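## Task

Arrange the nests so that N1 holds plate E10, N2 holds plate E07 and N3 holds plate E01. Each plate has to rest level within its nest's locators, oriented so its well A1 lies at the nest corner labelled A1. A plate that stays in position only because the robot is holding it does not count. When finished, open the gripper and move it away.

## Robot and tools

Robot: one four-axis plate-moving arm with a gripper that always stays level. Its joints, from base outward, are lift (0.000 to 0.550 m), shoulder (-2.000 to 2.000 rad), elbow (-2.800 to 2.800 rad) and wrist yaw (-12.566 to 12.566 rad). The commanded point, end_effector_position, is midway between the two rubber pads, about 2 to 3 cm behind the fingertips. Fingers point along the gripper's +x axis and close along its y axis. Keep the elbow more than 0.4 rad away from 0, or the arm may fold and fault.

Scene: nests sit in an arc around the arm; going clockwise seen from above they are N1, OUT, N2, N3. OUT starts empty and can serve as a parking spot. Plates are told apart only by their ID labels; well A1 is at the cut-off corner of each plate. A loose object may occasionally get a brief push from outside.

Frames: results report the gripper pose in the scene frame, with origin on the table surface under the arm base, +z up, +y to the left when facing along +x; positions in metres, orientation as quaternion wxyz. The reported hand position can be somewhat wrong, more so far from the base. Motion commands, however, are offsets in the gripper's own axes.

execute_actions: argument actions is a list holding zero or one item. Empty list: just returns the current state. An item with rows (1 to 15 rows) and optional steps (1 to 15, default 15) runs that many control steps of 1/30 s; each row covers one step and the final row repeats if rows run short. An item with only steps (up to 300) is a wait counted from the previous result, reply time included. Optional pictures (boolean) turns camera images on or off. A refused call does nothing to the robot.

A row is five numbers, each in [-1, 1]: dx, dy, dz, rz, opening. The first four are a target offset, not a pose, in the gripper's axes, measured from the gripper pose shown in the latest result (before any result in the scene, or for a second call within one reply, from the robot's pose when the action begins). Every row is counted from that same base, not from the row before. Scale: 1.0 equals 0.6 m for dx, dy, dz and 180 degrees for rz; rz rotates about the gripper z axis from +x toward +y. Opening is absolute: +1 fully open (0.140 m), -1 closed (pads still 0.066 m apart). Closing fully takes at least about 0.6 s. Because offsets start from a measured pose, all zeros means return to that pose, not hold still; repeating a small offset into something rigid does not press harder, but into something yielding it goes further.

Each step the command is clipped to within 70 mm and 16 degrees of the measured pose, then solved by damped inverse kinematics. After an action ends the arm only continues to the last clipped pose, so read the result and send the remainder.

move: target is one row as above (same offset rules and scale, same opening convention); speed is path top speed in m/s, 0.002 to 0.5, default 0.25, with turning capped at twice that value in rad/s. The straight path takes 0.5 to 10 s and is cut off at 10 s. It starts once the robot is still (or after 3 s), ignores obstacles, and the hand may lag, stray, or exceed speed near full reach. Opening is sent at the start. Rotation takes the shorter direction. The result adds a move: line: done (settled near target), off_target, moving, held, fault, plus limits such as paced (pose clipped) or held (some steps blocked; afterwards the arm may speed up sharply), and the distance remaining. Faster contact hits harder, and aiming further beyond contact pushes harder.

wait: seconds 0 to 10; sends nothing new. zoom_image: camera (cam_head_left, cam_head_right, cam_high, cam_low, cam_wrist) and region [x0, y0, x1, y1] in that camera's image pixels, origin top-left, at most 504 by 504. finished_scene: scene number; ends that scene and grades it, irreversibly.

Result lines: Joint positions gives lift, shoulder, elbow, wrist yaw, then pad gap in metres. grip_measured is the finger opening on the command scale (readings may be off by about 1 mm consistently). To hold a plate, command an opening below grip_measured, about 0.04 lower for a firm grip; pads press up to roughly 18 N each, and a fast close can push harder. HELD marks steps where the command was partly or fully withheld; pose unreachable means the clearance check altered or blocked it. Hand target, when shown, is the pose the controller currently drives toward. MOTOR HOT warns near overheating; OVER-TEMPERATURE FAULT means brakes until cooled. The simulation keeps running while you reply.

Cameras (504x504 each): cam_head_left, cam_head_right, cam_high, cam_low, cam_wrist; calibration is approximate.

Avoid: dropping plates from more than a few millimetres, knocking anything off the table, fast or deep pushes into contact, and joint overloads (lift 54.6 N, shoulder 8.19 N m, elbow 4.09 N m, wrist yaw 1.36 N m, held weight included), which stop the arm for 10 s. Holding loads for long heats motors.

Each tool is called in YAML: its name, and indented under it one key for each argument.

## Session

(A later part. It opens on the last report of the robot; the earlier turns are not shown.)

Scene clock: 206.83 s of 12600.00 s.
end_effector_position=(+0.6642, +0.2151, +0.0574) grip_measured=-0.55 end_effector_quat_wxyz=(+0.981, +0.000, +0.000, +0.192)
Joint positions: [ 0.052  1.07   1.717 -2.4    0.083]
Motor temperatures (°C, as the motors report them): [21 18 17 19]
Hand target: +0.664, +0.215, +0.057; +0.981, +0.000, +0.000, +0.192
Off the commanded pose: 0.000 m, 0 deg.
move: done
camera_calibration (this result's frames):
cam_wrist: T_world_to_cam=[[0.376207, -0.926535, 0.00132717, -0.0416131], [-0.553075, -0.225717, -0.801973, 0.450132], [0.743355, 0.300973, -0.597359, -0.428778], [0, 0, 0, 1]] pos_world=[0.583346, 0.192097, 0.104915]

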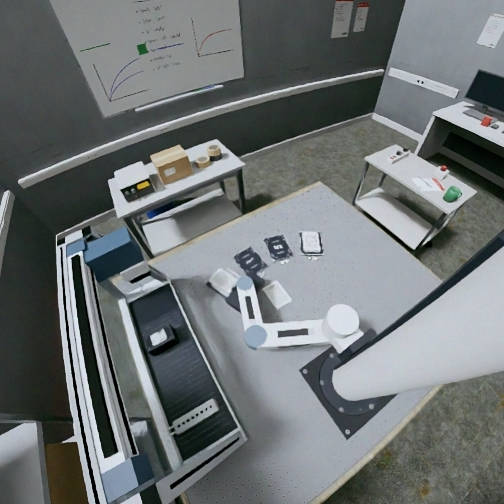

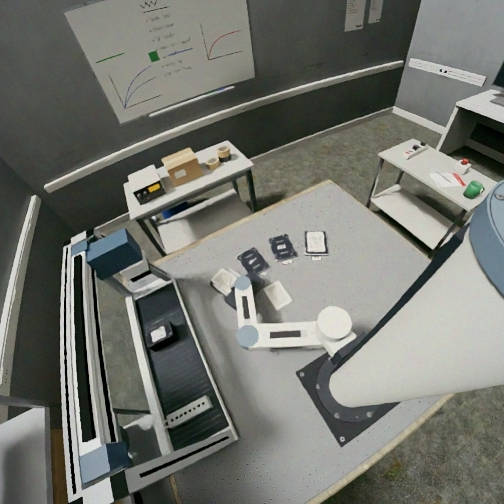

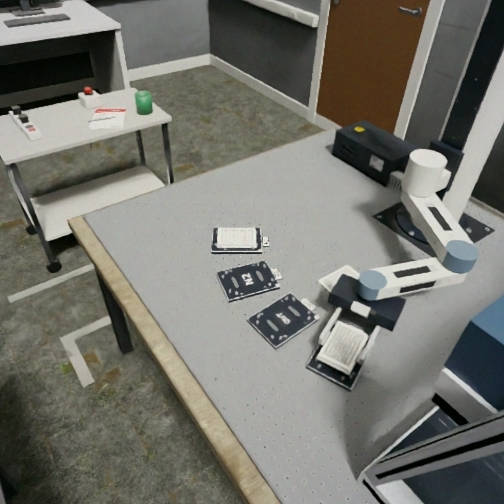

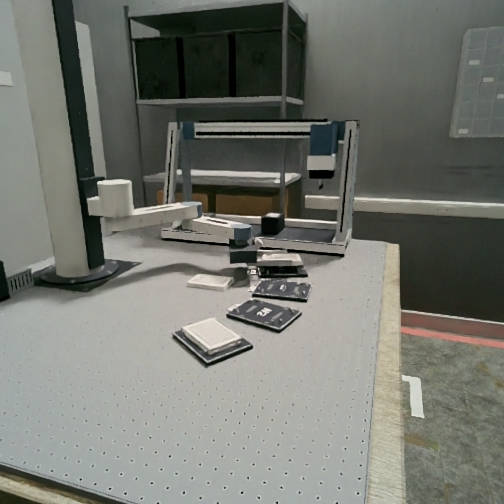

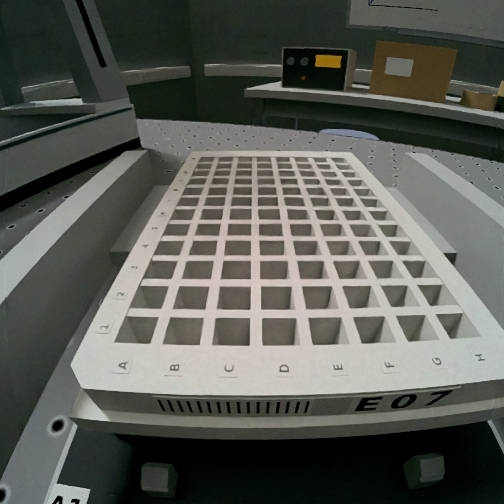

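move:
  target: [-0.1517,-0.5717,0,-0.206,-0.6]

move:
  target: [0,0,-0.025,0,-0.6]
  speed: 0.04

move:
  target: [0,0,-0.0135,0,-0.6]
  speed: 0.015

Scene clock: 217.97 s of 12600.00 s.
end_effector_position=(+0.7093, -0.1370, +0.0574) grip_measured=-0.55 end_effector_quat_wxyz=(+0.992, +0.000, +0.000, -0.130)
Joint positions: [ 0.052  0.352  1.822 -2.434  0.083]
Motor temperatures (°C, as the motors report them): [21 18 17 19]
Hand target: +0.709, -0.137, +0.057; +0.992, +0.000, +0.000, -0.130
Off the commanded pose: 0.000 m, 0 deg.
After step 90, 6.30 s passed at rest.
move: done
camera_calibration (this result's frames):
cam_wrist: T_world_to_cam=[[-0.258619, -0.965978, 0.00132717, 0.060064], [-0.577312, 0.153461, -0.801973, 0.464696], [0.774485, -0.208172, -0.597359, -0.44811], [0, 0, 0, 1]] pos_world=[0.630863, -0.106576, 0.104911]

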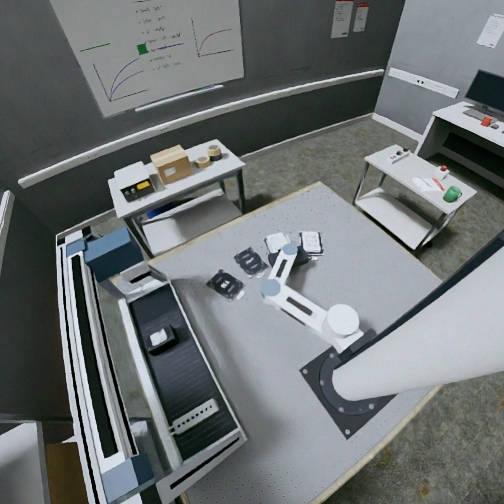

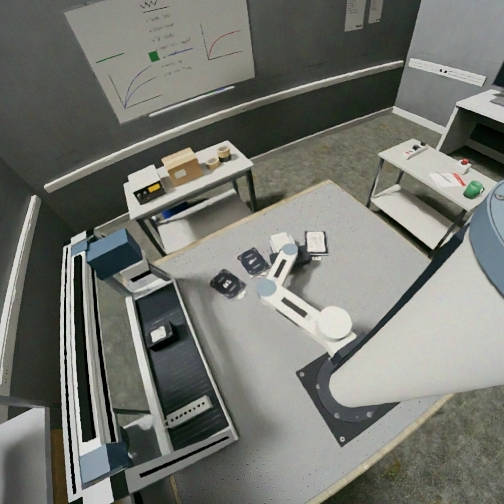

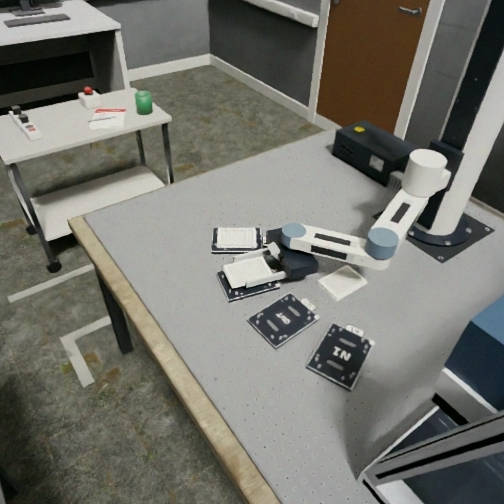

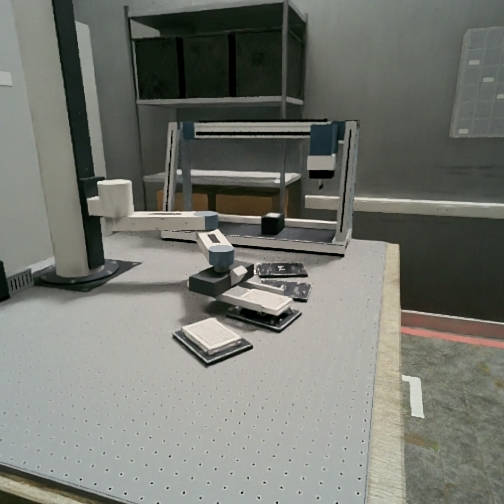

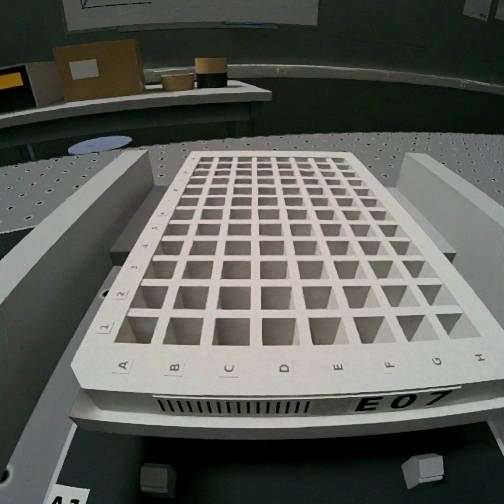

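Scene clock: 218.67 s of 12600.00 s.
end_effector_position=(+0.7093, -0.1370, +0.0424) grip_measured=-0.55 end_effector_quat_wxyz=(+0.992, +0.000, +0.000, -0.130)
Joint positions: [ 0.037  0.352  1.822 -2.434  0.083]
Motor temperatures (°C, as the motors report them): [21 18 17 19]
Hand target: +0.709, -0.137, +0.042; +0.992, +0.000, +0.000, -0.130
Off the commanded pose: 0.000 m, 0 deg.
move: done
camera_calibration (this result's frames):
cam_wrist: T_world_to_cam=[[-0.258639, -0.965973, 0.00132717, 0.0600888], [-0.577309, 0.153472, -0.801973, 0.452623], [0.77448, -0.208187, -0.597359, -0.457101], [0, 0, 0, 1]] pos_world=[0.63086, -0.106584, 0.0898578]

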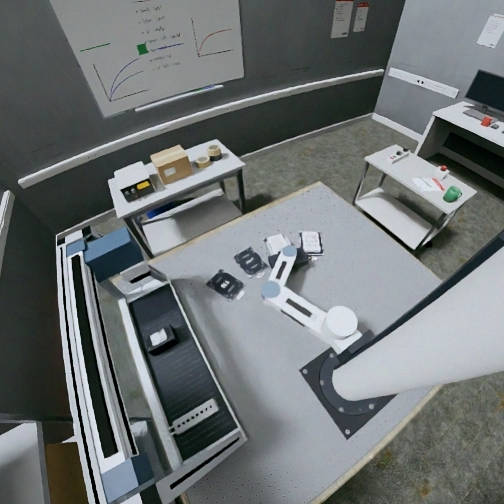

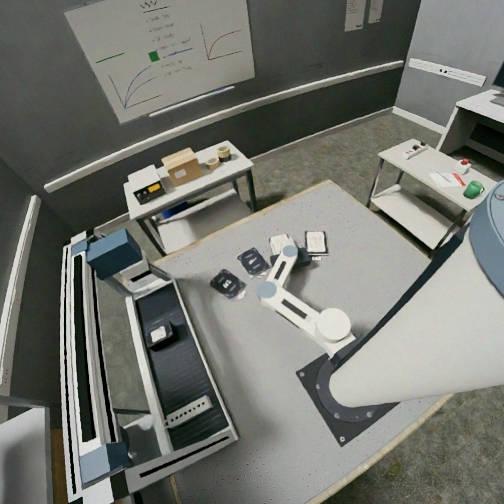

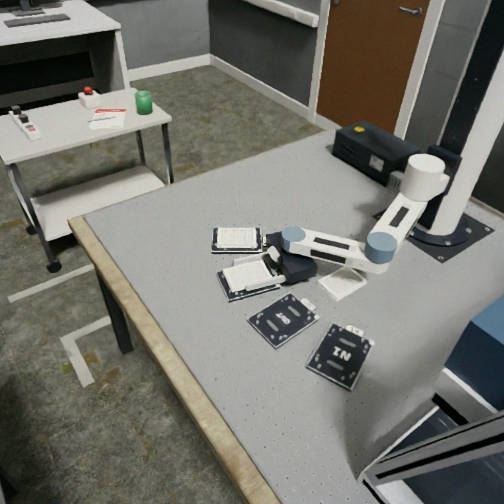

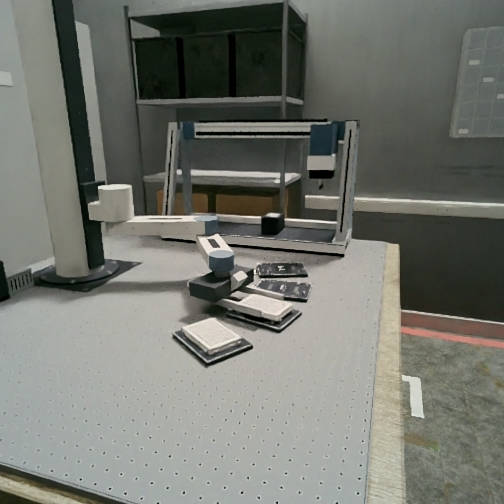

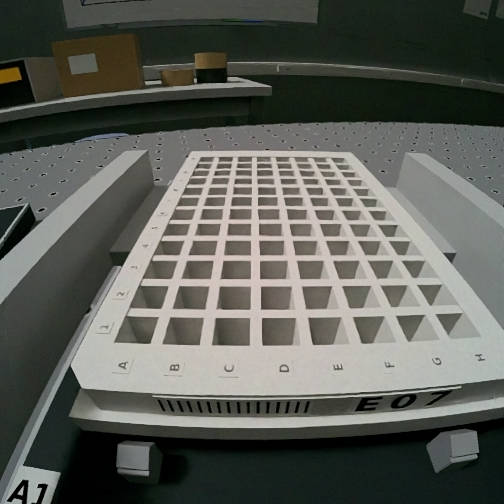

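Scene clock: 219.43 s of 12600.00 s.
end_effector_position=(+0.7093, -0.1370, +0.0342) grip_measured=-0.55 end_effector_quat_wxyz=(+0.992, +0.000, +0.000, -0.130)
Joint positions: [ 0.029  0.352  1.822 -2.434  0.083]
Motor temperatures (°C, as the motors report them): [21 18 17 19]
Hand target: +0.709, -0.137, +0.034; +0.992, +0.000, +0.000, -0.130
Off the commanded pose: 0.000 m, 0 deg.
move: done
camera_calibration (this result's frames):
cam_wrist: T_world_to_cam=[[-0.258319, -0.966059, 0.00132717, 0.0599365], [-0.57736, 0.153281, -0.801973, 0.446109], [0.774549, -0.207931, -0.597359, -0.461999], [0, 0, 0, 1]] pos_world=[0.630889, -0.106542, 0.0817083]

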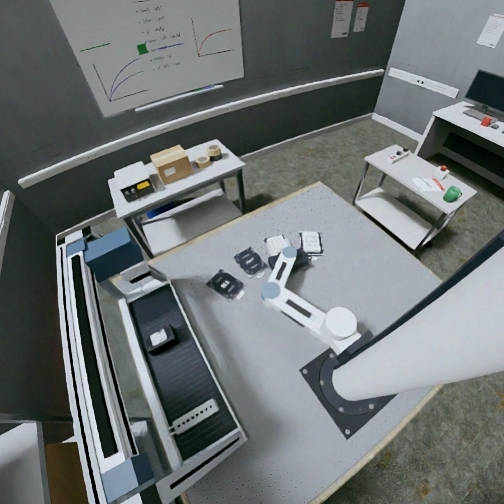

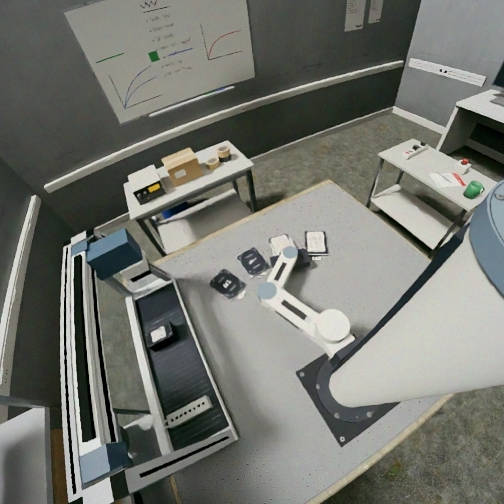

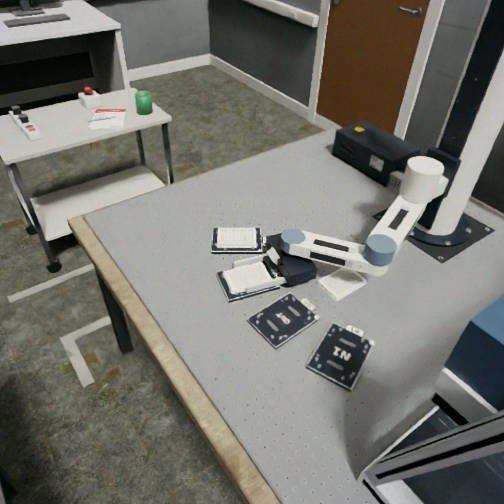

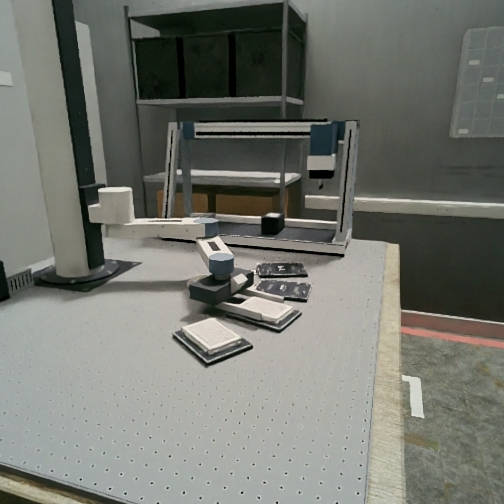

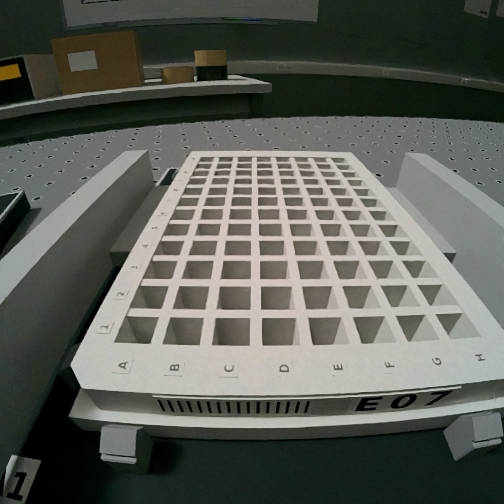

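move:
  target: [0,0,0,0,0]

move:
  target: [0,0,0.04,0,0]

move:
  target: [-0.4435,0.1718,0,0.0818,0]

move:
  target: [0,0,-0.0608,0,0]
  speed: 0.06

Scene clock: 225.70 s of 12600.00 s.
end_effector_position=(+0.7093, -0.1370, +0.0342) grip_measured=+0.00 end_effector_quat_wxyz=(+0.992, +0.000, +0.000, -0.130)
Joint positions: [ 0.029  0.352  1.822 -2.434  0.103]
Motor temperatures (°C, as the motors report them): [21 18 17 19]
Hand target: +0.709, -0.137, +0.034; +0.992, +0.000, +0.000, -0.130
Off the commanded pose: 0.000 m, 0 deg.
After step 90, 2.57 s passed at rest.
move: done
camera_calibration (this result's frames):
cam_wrist: T_world_to_cam=[[-0.258311, -0.966061, 0.00132717, 0.0599324], [-0.577361, 0.153277, -0.801973, 0.446109], [0.774551, -0.207925, -0.597359, -0.461999], [0, 0, 0, 1]] pos_world=[0.630889, -0.106541, 0.0817083]

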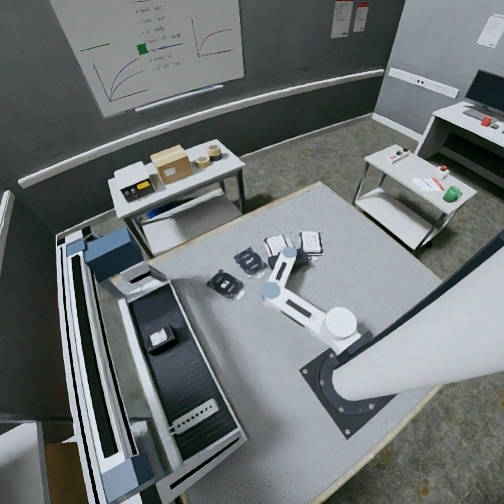

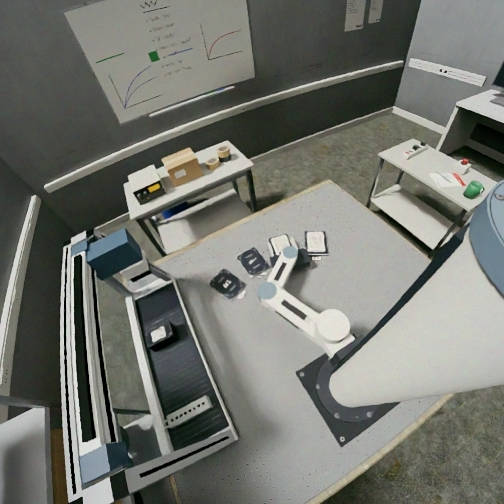

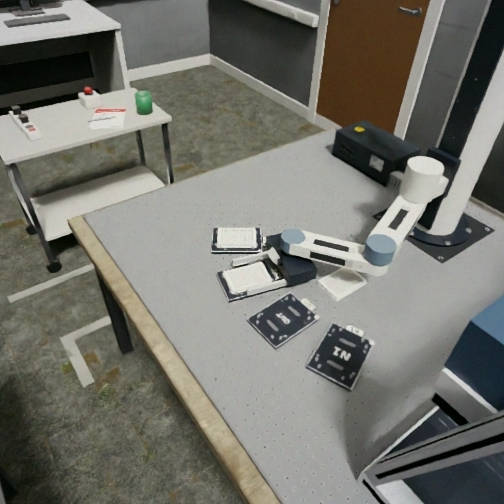

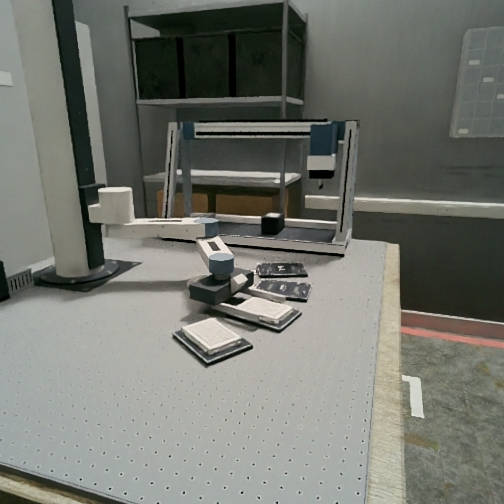

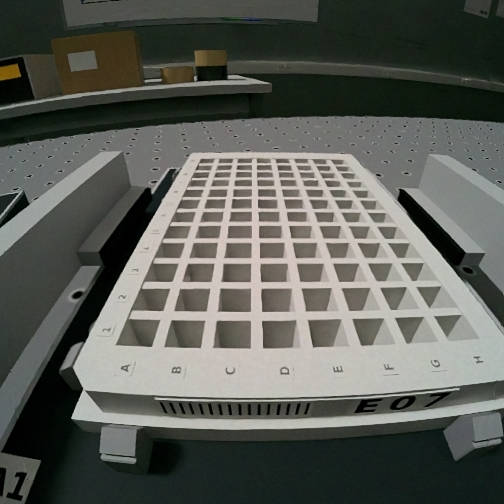

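Scene clock: 226.40 s of 12600.00 s.
end_effector_position=(+0.7093, -0.1369, +0.0583) grip_measured=+0.00 end_effector_quat_wxyz=(+0.992, +0.000, +0.000, -0.130)
Joint positions: [ 0.053  0.352  1.822 -2.434  0.103]
Motor temperatures (°C, as the motors report them): [21 18 17 19]
Hand target: +0.709, -0.137, +0.058; +0.992, +0.000, +0.000, -0.130
Off the commanded pose: 0.000 m, 0 deg.
move: done
camera_calibration (this result's frames):
cam_wrist: T_world_to_cam=[[-0.258288, -0.966067, 0.00132717, 0.0598906], [-0.577365, 0.153262, -0.801973, 0.465392], [0.774556, -0.207906, -0.597359, -0.447642], [0, 0, 0, 1]] pos_world=[0.630894, -0.106536, 0.105749]

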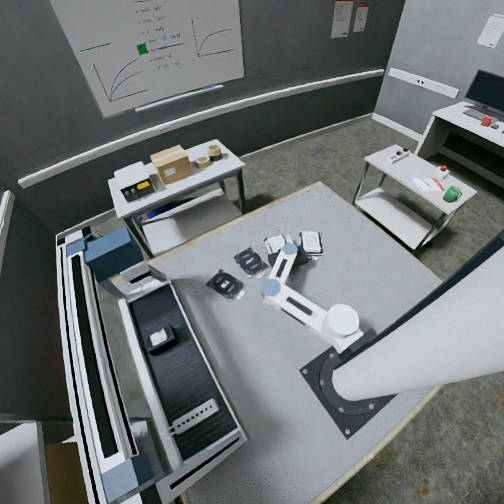

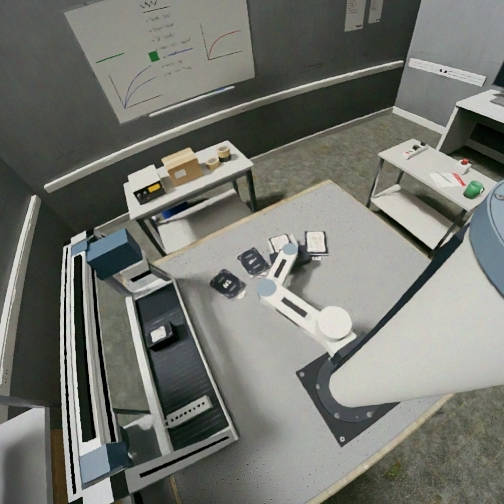

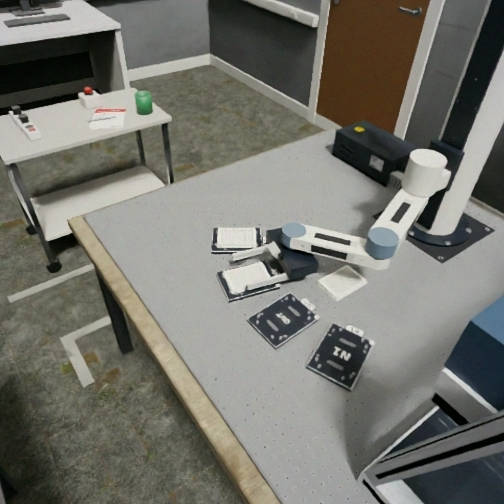

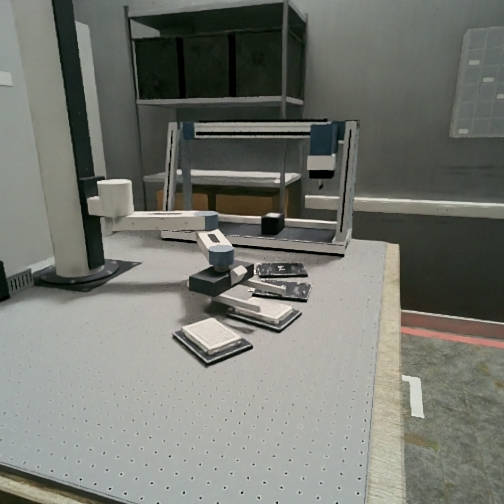

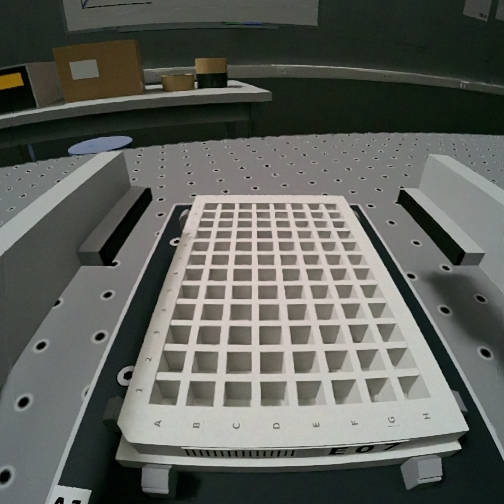

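Scene clock: 228.00 s of 12600.00 s.
end_effector_position=(+0.4786, +0.0312, +0.0582) grip_measured=+0.00 end_effector_quat_wxyz=(+1.000, +0.000, +0.000, -0.001)
Joint positions: [ 0.053  1.214  0.635 -1.851  0.103]
Motor temperatures (°C, as the motors report them): [21 18 17 19]
Hand target: +0.479, +0.031, +0.058; +1.000, +0.000, +0.000, -0.001
Off the commanded pose: 0.000 m, 0 deg.
move: done
camera_calibration (this result's frames):
cam_wrist: T_world_to_cam=[[-0.0039046, -0.999991, 0.00132717, 0.0420885], [-0.597359, 0.0012681, -0.801973, 0.320744], [0.801964, -0.00392418, -0.597359, -0.253503], [0, 0, 0, 1]] pos_world=[0.395064, 0.0406866, 0.105739]

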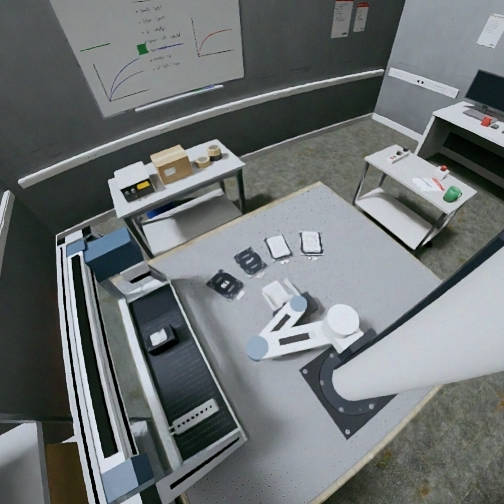

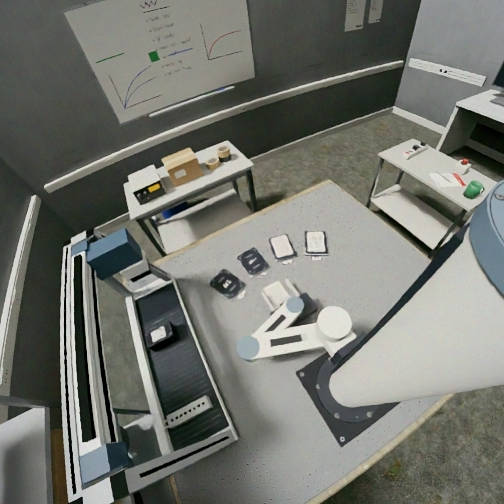

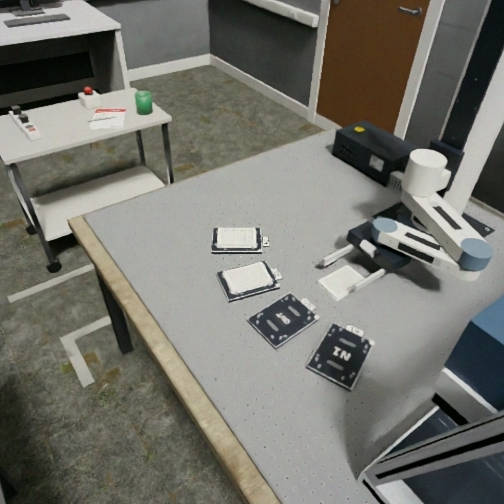

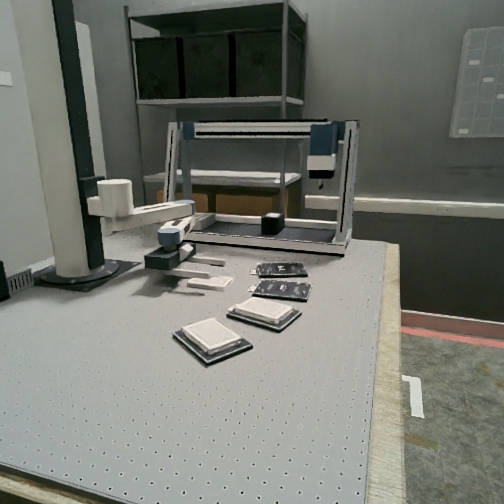

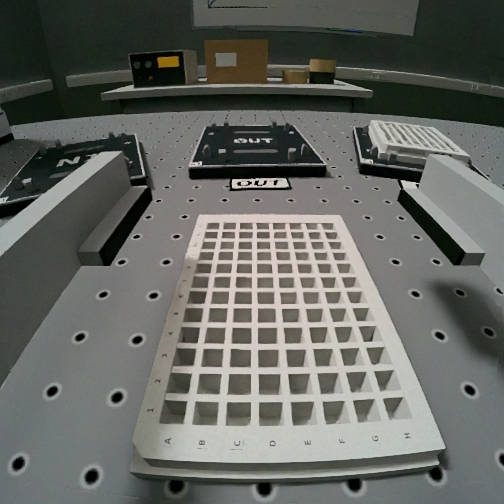

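Scene clock: 228.87 s of 12600.00 s.
end_effector_position=(+0.4786, +0.0312, +0.0217) grip_measured=+0.00 end_effector_quat_wxyz=(+1.000, +0.000, +0.000, -0.001)
Joint positions: [ 0.017  1.214  0.635 -1.851  0.103]
Motor temperatures (°C, as the motors report them): [21 18 17 19]
Hand target: +0.479, +0.031, +0.022; +1.000, +0.000, +0.000, -0.001
Off the commanded pose: 0.000 m, 0 deg.
move: done
camera_calibration (this result's frames):
cam_wrist: T_world_to_cam=[[-0.00391094, -0.999991, 0.00132717, 0.0421393], [-0.597359, 0.0012719, -0.801973, 0.291454], [0.801964, -0.00392927, -0.597359, -0.275318], [0, 0, 0, 1]] pos_world=[0.395062, 0.0406864, 0.0692186]

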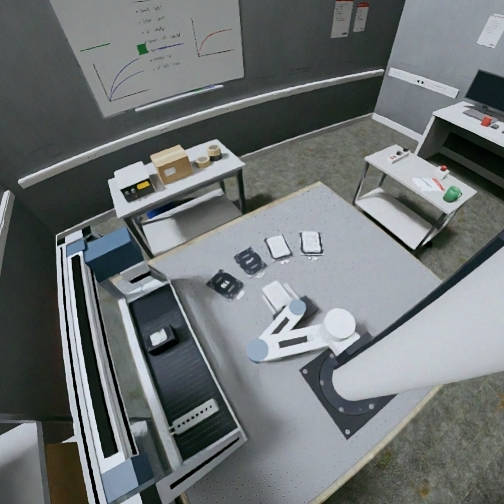

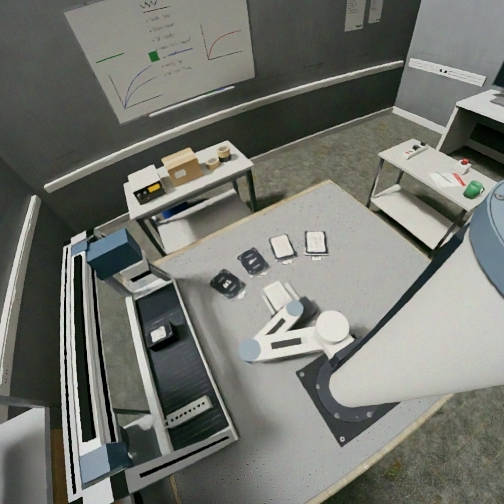

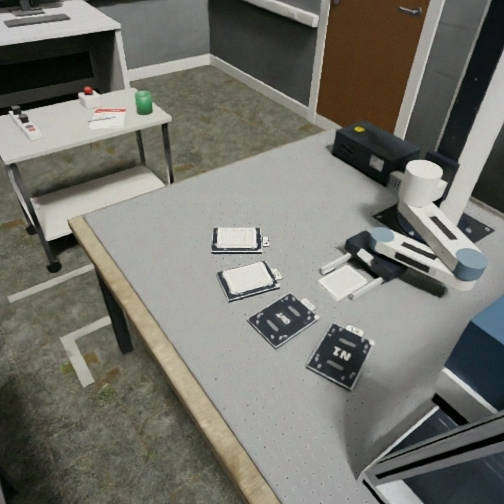

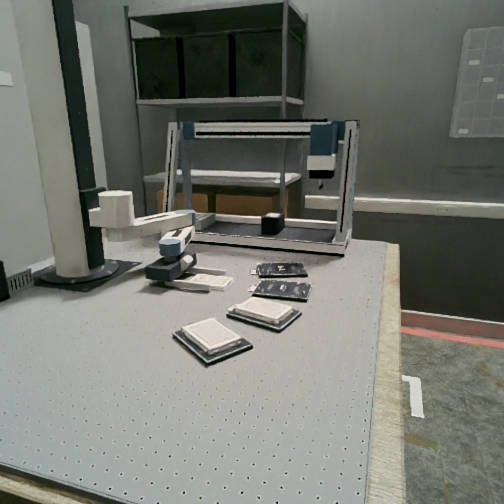

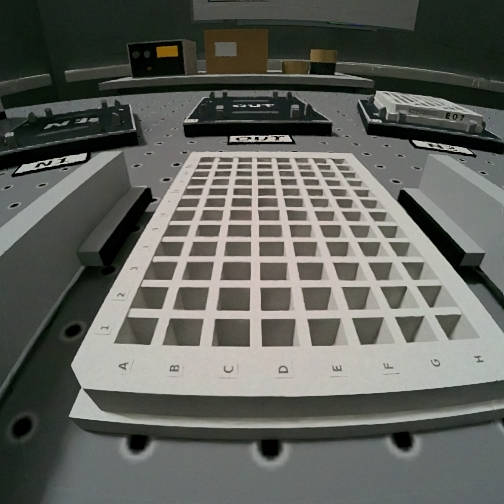

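execute_actions:
  actions:
    - {"rows":[[0,0,0,0,-0.15],[0,0,0,0,-0.3],[0,0,0,0,-0.35],[0,0,0,0,-0.4],[0,0,0,0,-0.44],[0,0,0,0,-0.48],[0,0,0,0,-0.5],[0,0,0,0,-0.52],[0,0,0,0,-0.54],[0,0,0,0,-0.56],[0,0,0,0,-0.58],[0,0,0,0,-0.6]]}
  pictures: false

move:
  target: [0,0,0.06,0,-0.6]
  speed: 0.1

move:
  target: [0.3085,0.3075,0,0.124,-0.6]

move:
  target: [0,0,-0.025,0,-0.6]
  speed: 0.04

move:
  target: [0,0,-0.0135,0,-0.6]
  speed: 0.015

Scene clock: 239.00 s of 12600.00 s.
end_effector_position=(+0.4786, +0.0312, +0.0217) grip_measured=-0.55 end_effector_quat_wxyz=(+1.000, +0.000, +0.000, -0.001)
Joint positions: [ 0.017  1.214  0.635 -1.851  0.083]
Motor temperatures (°C, as the motors report them): [21 18 17 19]
Hand target: +0.479, +0.031, +0.022; +1.000, +0.000, +0.000, -0.001
Off the commanded pose: 0.000 m, 0 deg.
Steps of this call (steps 1 to 90: nothing new was sent; then 6.63 s passed at rest; steps 91 to 105: all 15 steps of this action). Readings (end_effector_position):
91: (+0.4786, +0.0312, +0.0217)
92: (+0.4786, +0.0312, +0.0217)
94: (+0.4786, +0.0312, +0.0217)
98: (+0.4786, +0.0312, +0.0217)
105: the state above

Scene clock: 239.97 s of 12600.00 s.
end_effector_position=(+0.4786, +0.0312, +0.0578) grip_measured=-0.55 end_effector_quat_wxyz=(+1.000, +0.000, +0.000, -0.001)
Joint positions: [ 0.053  1.214  0.635 -1.851  0.083]
Motor temperatures (°C, as the motors report them): [21 18 17 19]
Hand target: +0.479, +0.031, +0.058; +1.000, +0.000, +0.000, -0.001
Off the commanded pose: 0.000 m, 0 deg.
move: done
camera_calibration (this result's frames):
cam_wrist: T_world_to_cam=[[-0.00389685, -0.999992, 0.00132717, 0.0420885], [-0.597359, 0.00126348, -0.801973, 0.320353], [0.801964, -0.00391796, -0.597359, -0.253796], [0, 0, 0, 1]] pos_world=[0.395065, 0.0406891, 0.105251]

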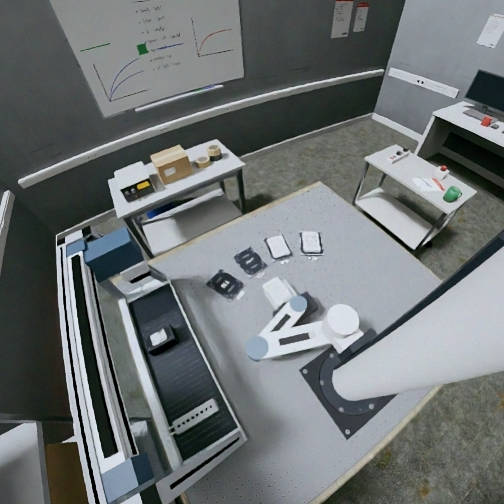

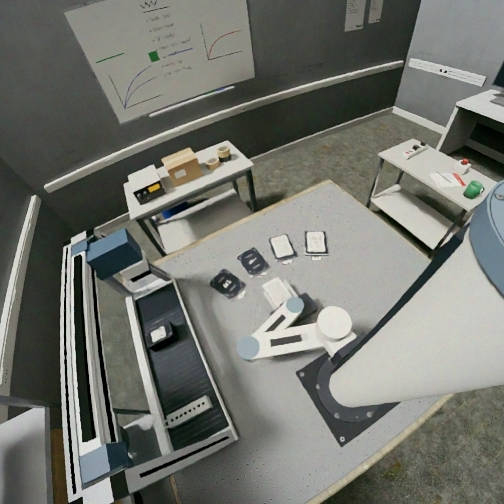

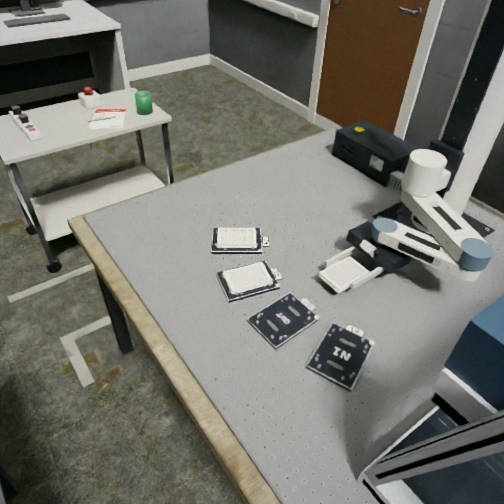

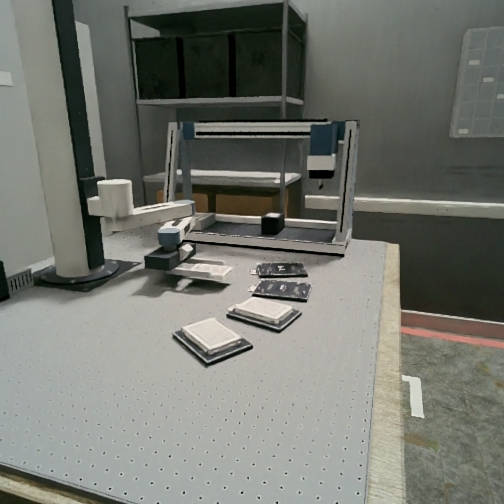

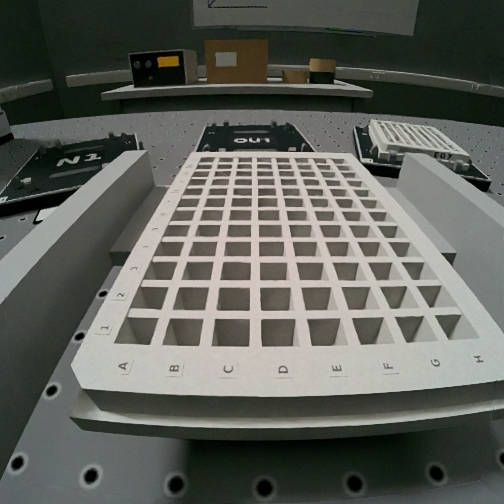

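Scene clock: 241.43 s of 12600.00 s.
end_effector_position=(+0.6643, +0.2152, +0.0578) grip_measured=-0.55 end_effector_quat_wxyz=(+0.981, +0.000, +0.000, +0.192)
Joint positions: [ 0.053  1.069  1.718 -2.4    0.083]
Motor temperatures (°C, as the motors report them): [21 18 17 19]
Hand target: +0.664, +0.215, +0.058; +0.981, +0.000, +0.000, +0.192
Off the commanded pose: 0.000 m, 0 deg.
move: done
camera_calibration (this result's frames):
cam_wrist: T_world_to_cam=[[0.376487, -0.926421, 0.00132717, -0.0417525], [-0.553006, -0.225884, -0.801973, 0.450444], [0.743264, 0.301198, -0.597359, -0.428633], [0, 0, 0, 1]] pos_world=[0.583405, 0.192172, 0.105251]

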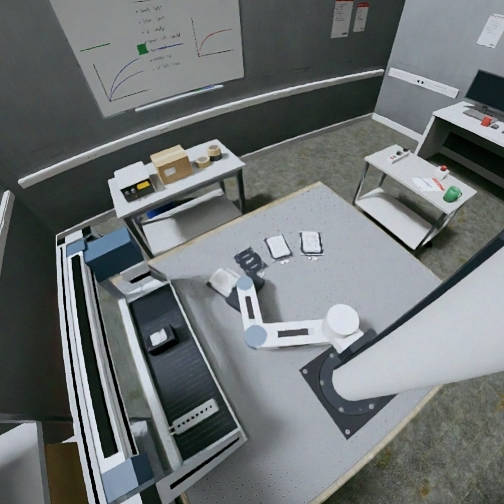

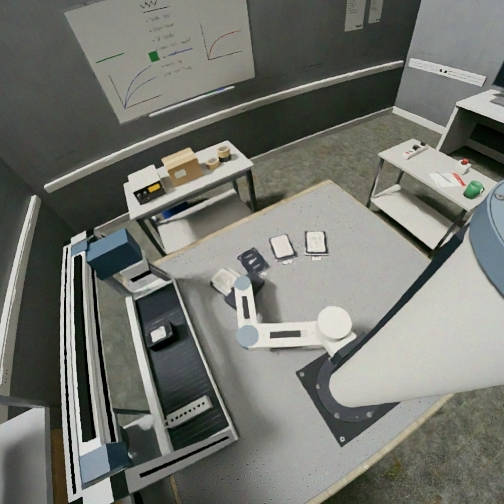

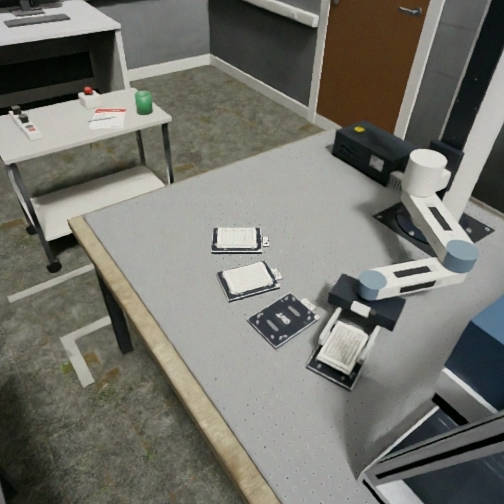

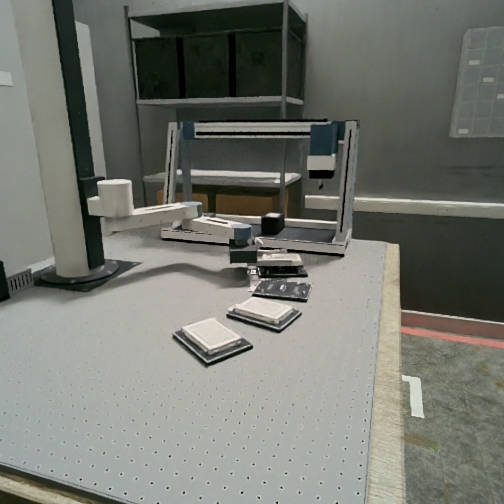

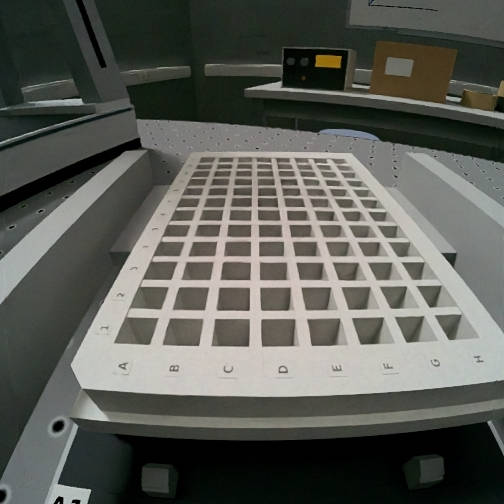

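Scene clock: 242.13 s of 12600.00 s.
end_effector_position=(+0.6643, +0.2152, +0.0427) grip_measured=-0.55 end_effector_quat_wxyz=(+0.981, +0.000, +0.000, +0.192)
Joint positions: [ 0.038  1.069  1.718 -2.4    0.083]
Motor temperatures (°C, as the motors report them): [21 18 17 19]
Hand target: +0.664, +0.215, +0.043; +0.981, +0.000, +0.000, +0.192
Off the commanded pose: 0.000 m, 0 deg.
move: done
camera_calibration (this result's frames):
cam_wrist: T_world_to_cam=[[0.37648, -0.926424, 0.00132717, -0.0417297], [-0.553008, -0.22588, -0.801973, 0.438372], [0.743266, 0.301193, -0.597359, -0.437625], [0, 0, 0, 1]] pos_world=[0.583405, 0.19217, 0.0901983]

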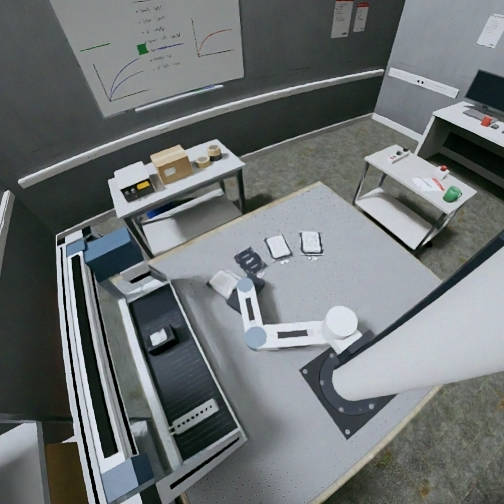

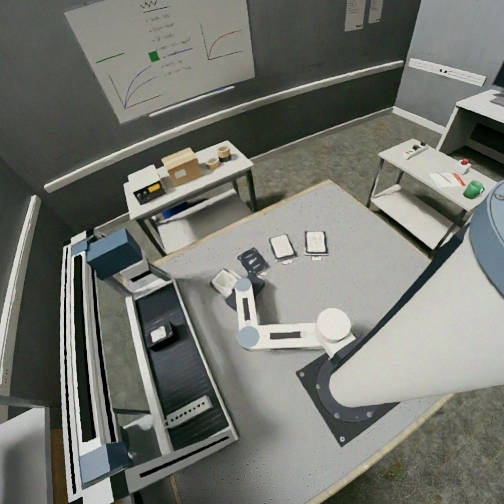

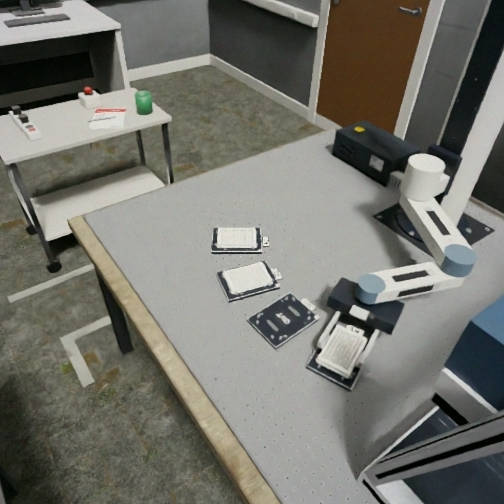

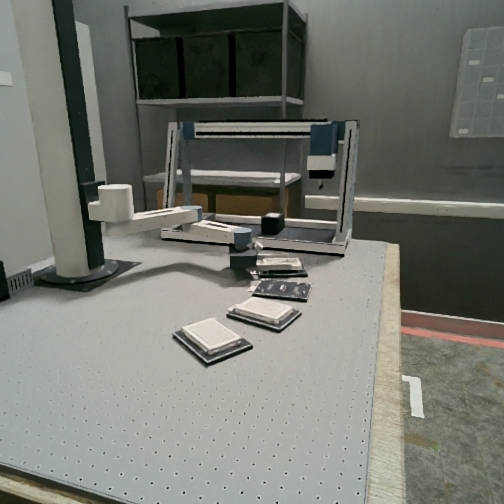

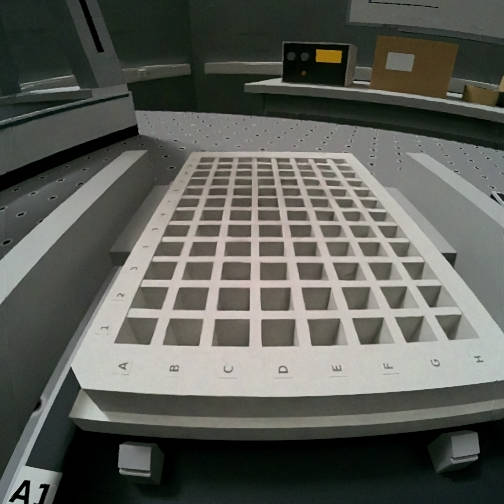

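Scene clock: 242.90 s of 12600.00 s.
end_effector_position=(+0.6643, +0.2152, +0.0346) grip_measured=-0.55 end_effector_quat_wxyz=(+0.981, +0.000, +0.000, +0.192)
Joint positions: [ 0.03   1.069  1.718 -2.4    0.083]
Motor temperatures (°C, as the motors report them): [21 18 17 19]
Hand target: +0.664, +0.215, +0.035; +0.981, +0.000, +0.000, +0.192
Off the commanded pose: 0.000 m, 0 deg.
move: done
camera_calibration (this result's frames):
cam_wrist: T_world_to_cam=[[0.37648, -0.926424, 0.00132717, -0.0417188], [-0.553008, -0.22588, -0.801973, 0.431835], [0.743266, 0.301193, -0.597359, -0.442494], [0, 0, 0, 1]] pos_world=[0.583405, 0.19217, 0.0820475]

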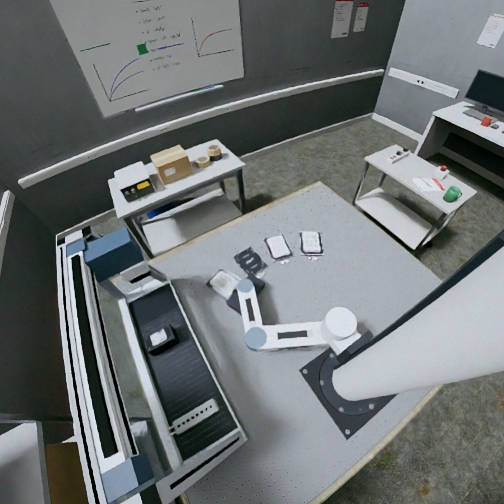

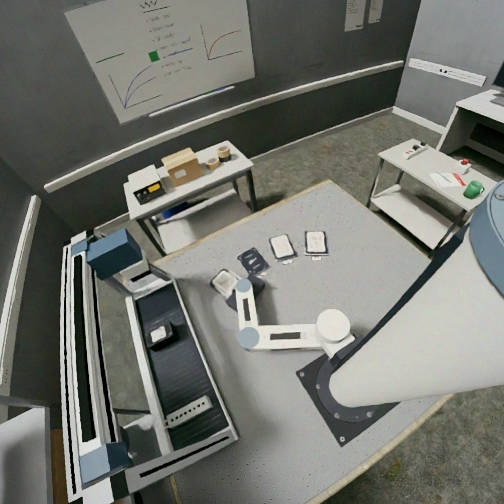

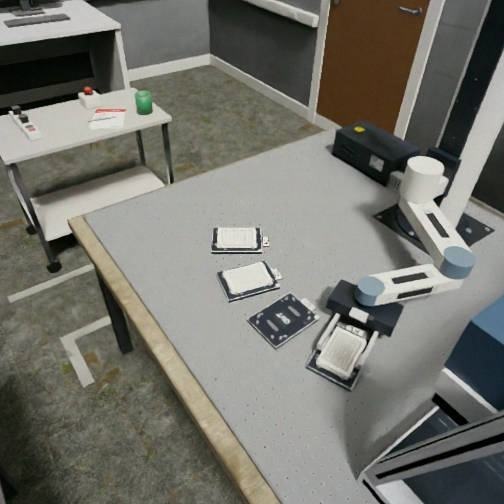

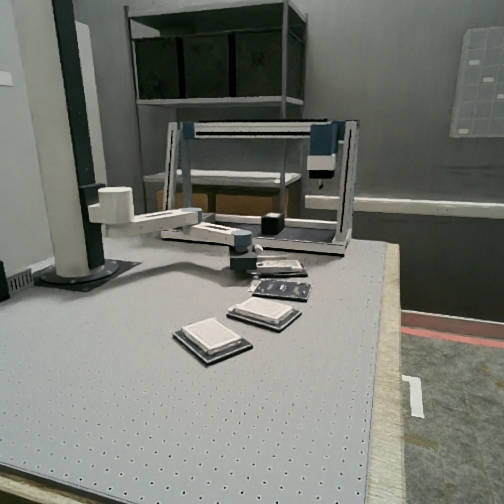

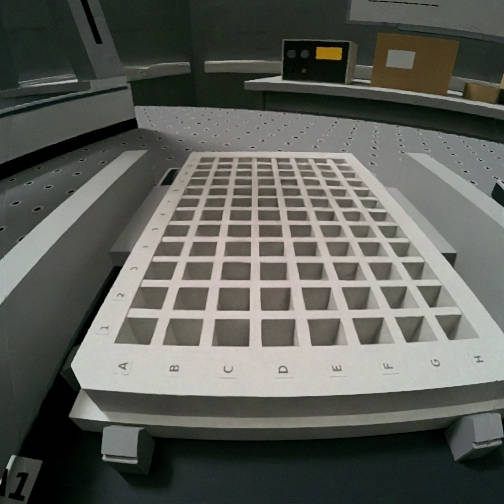

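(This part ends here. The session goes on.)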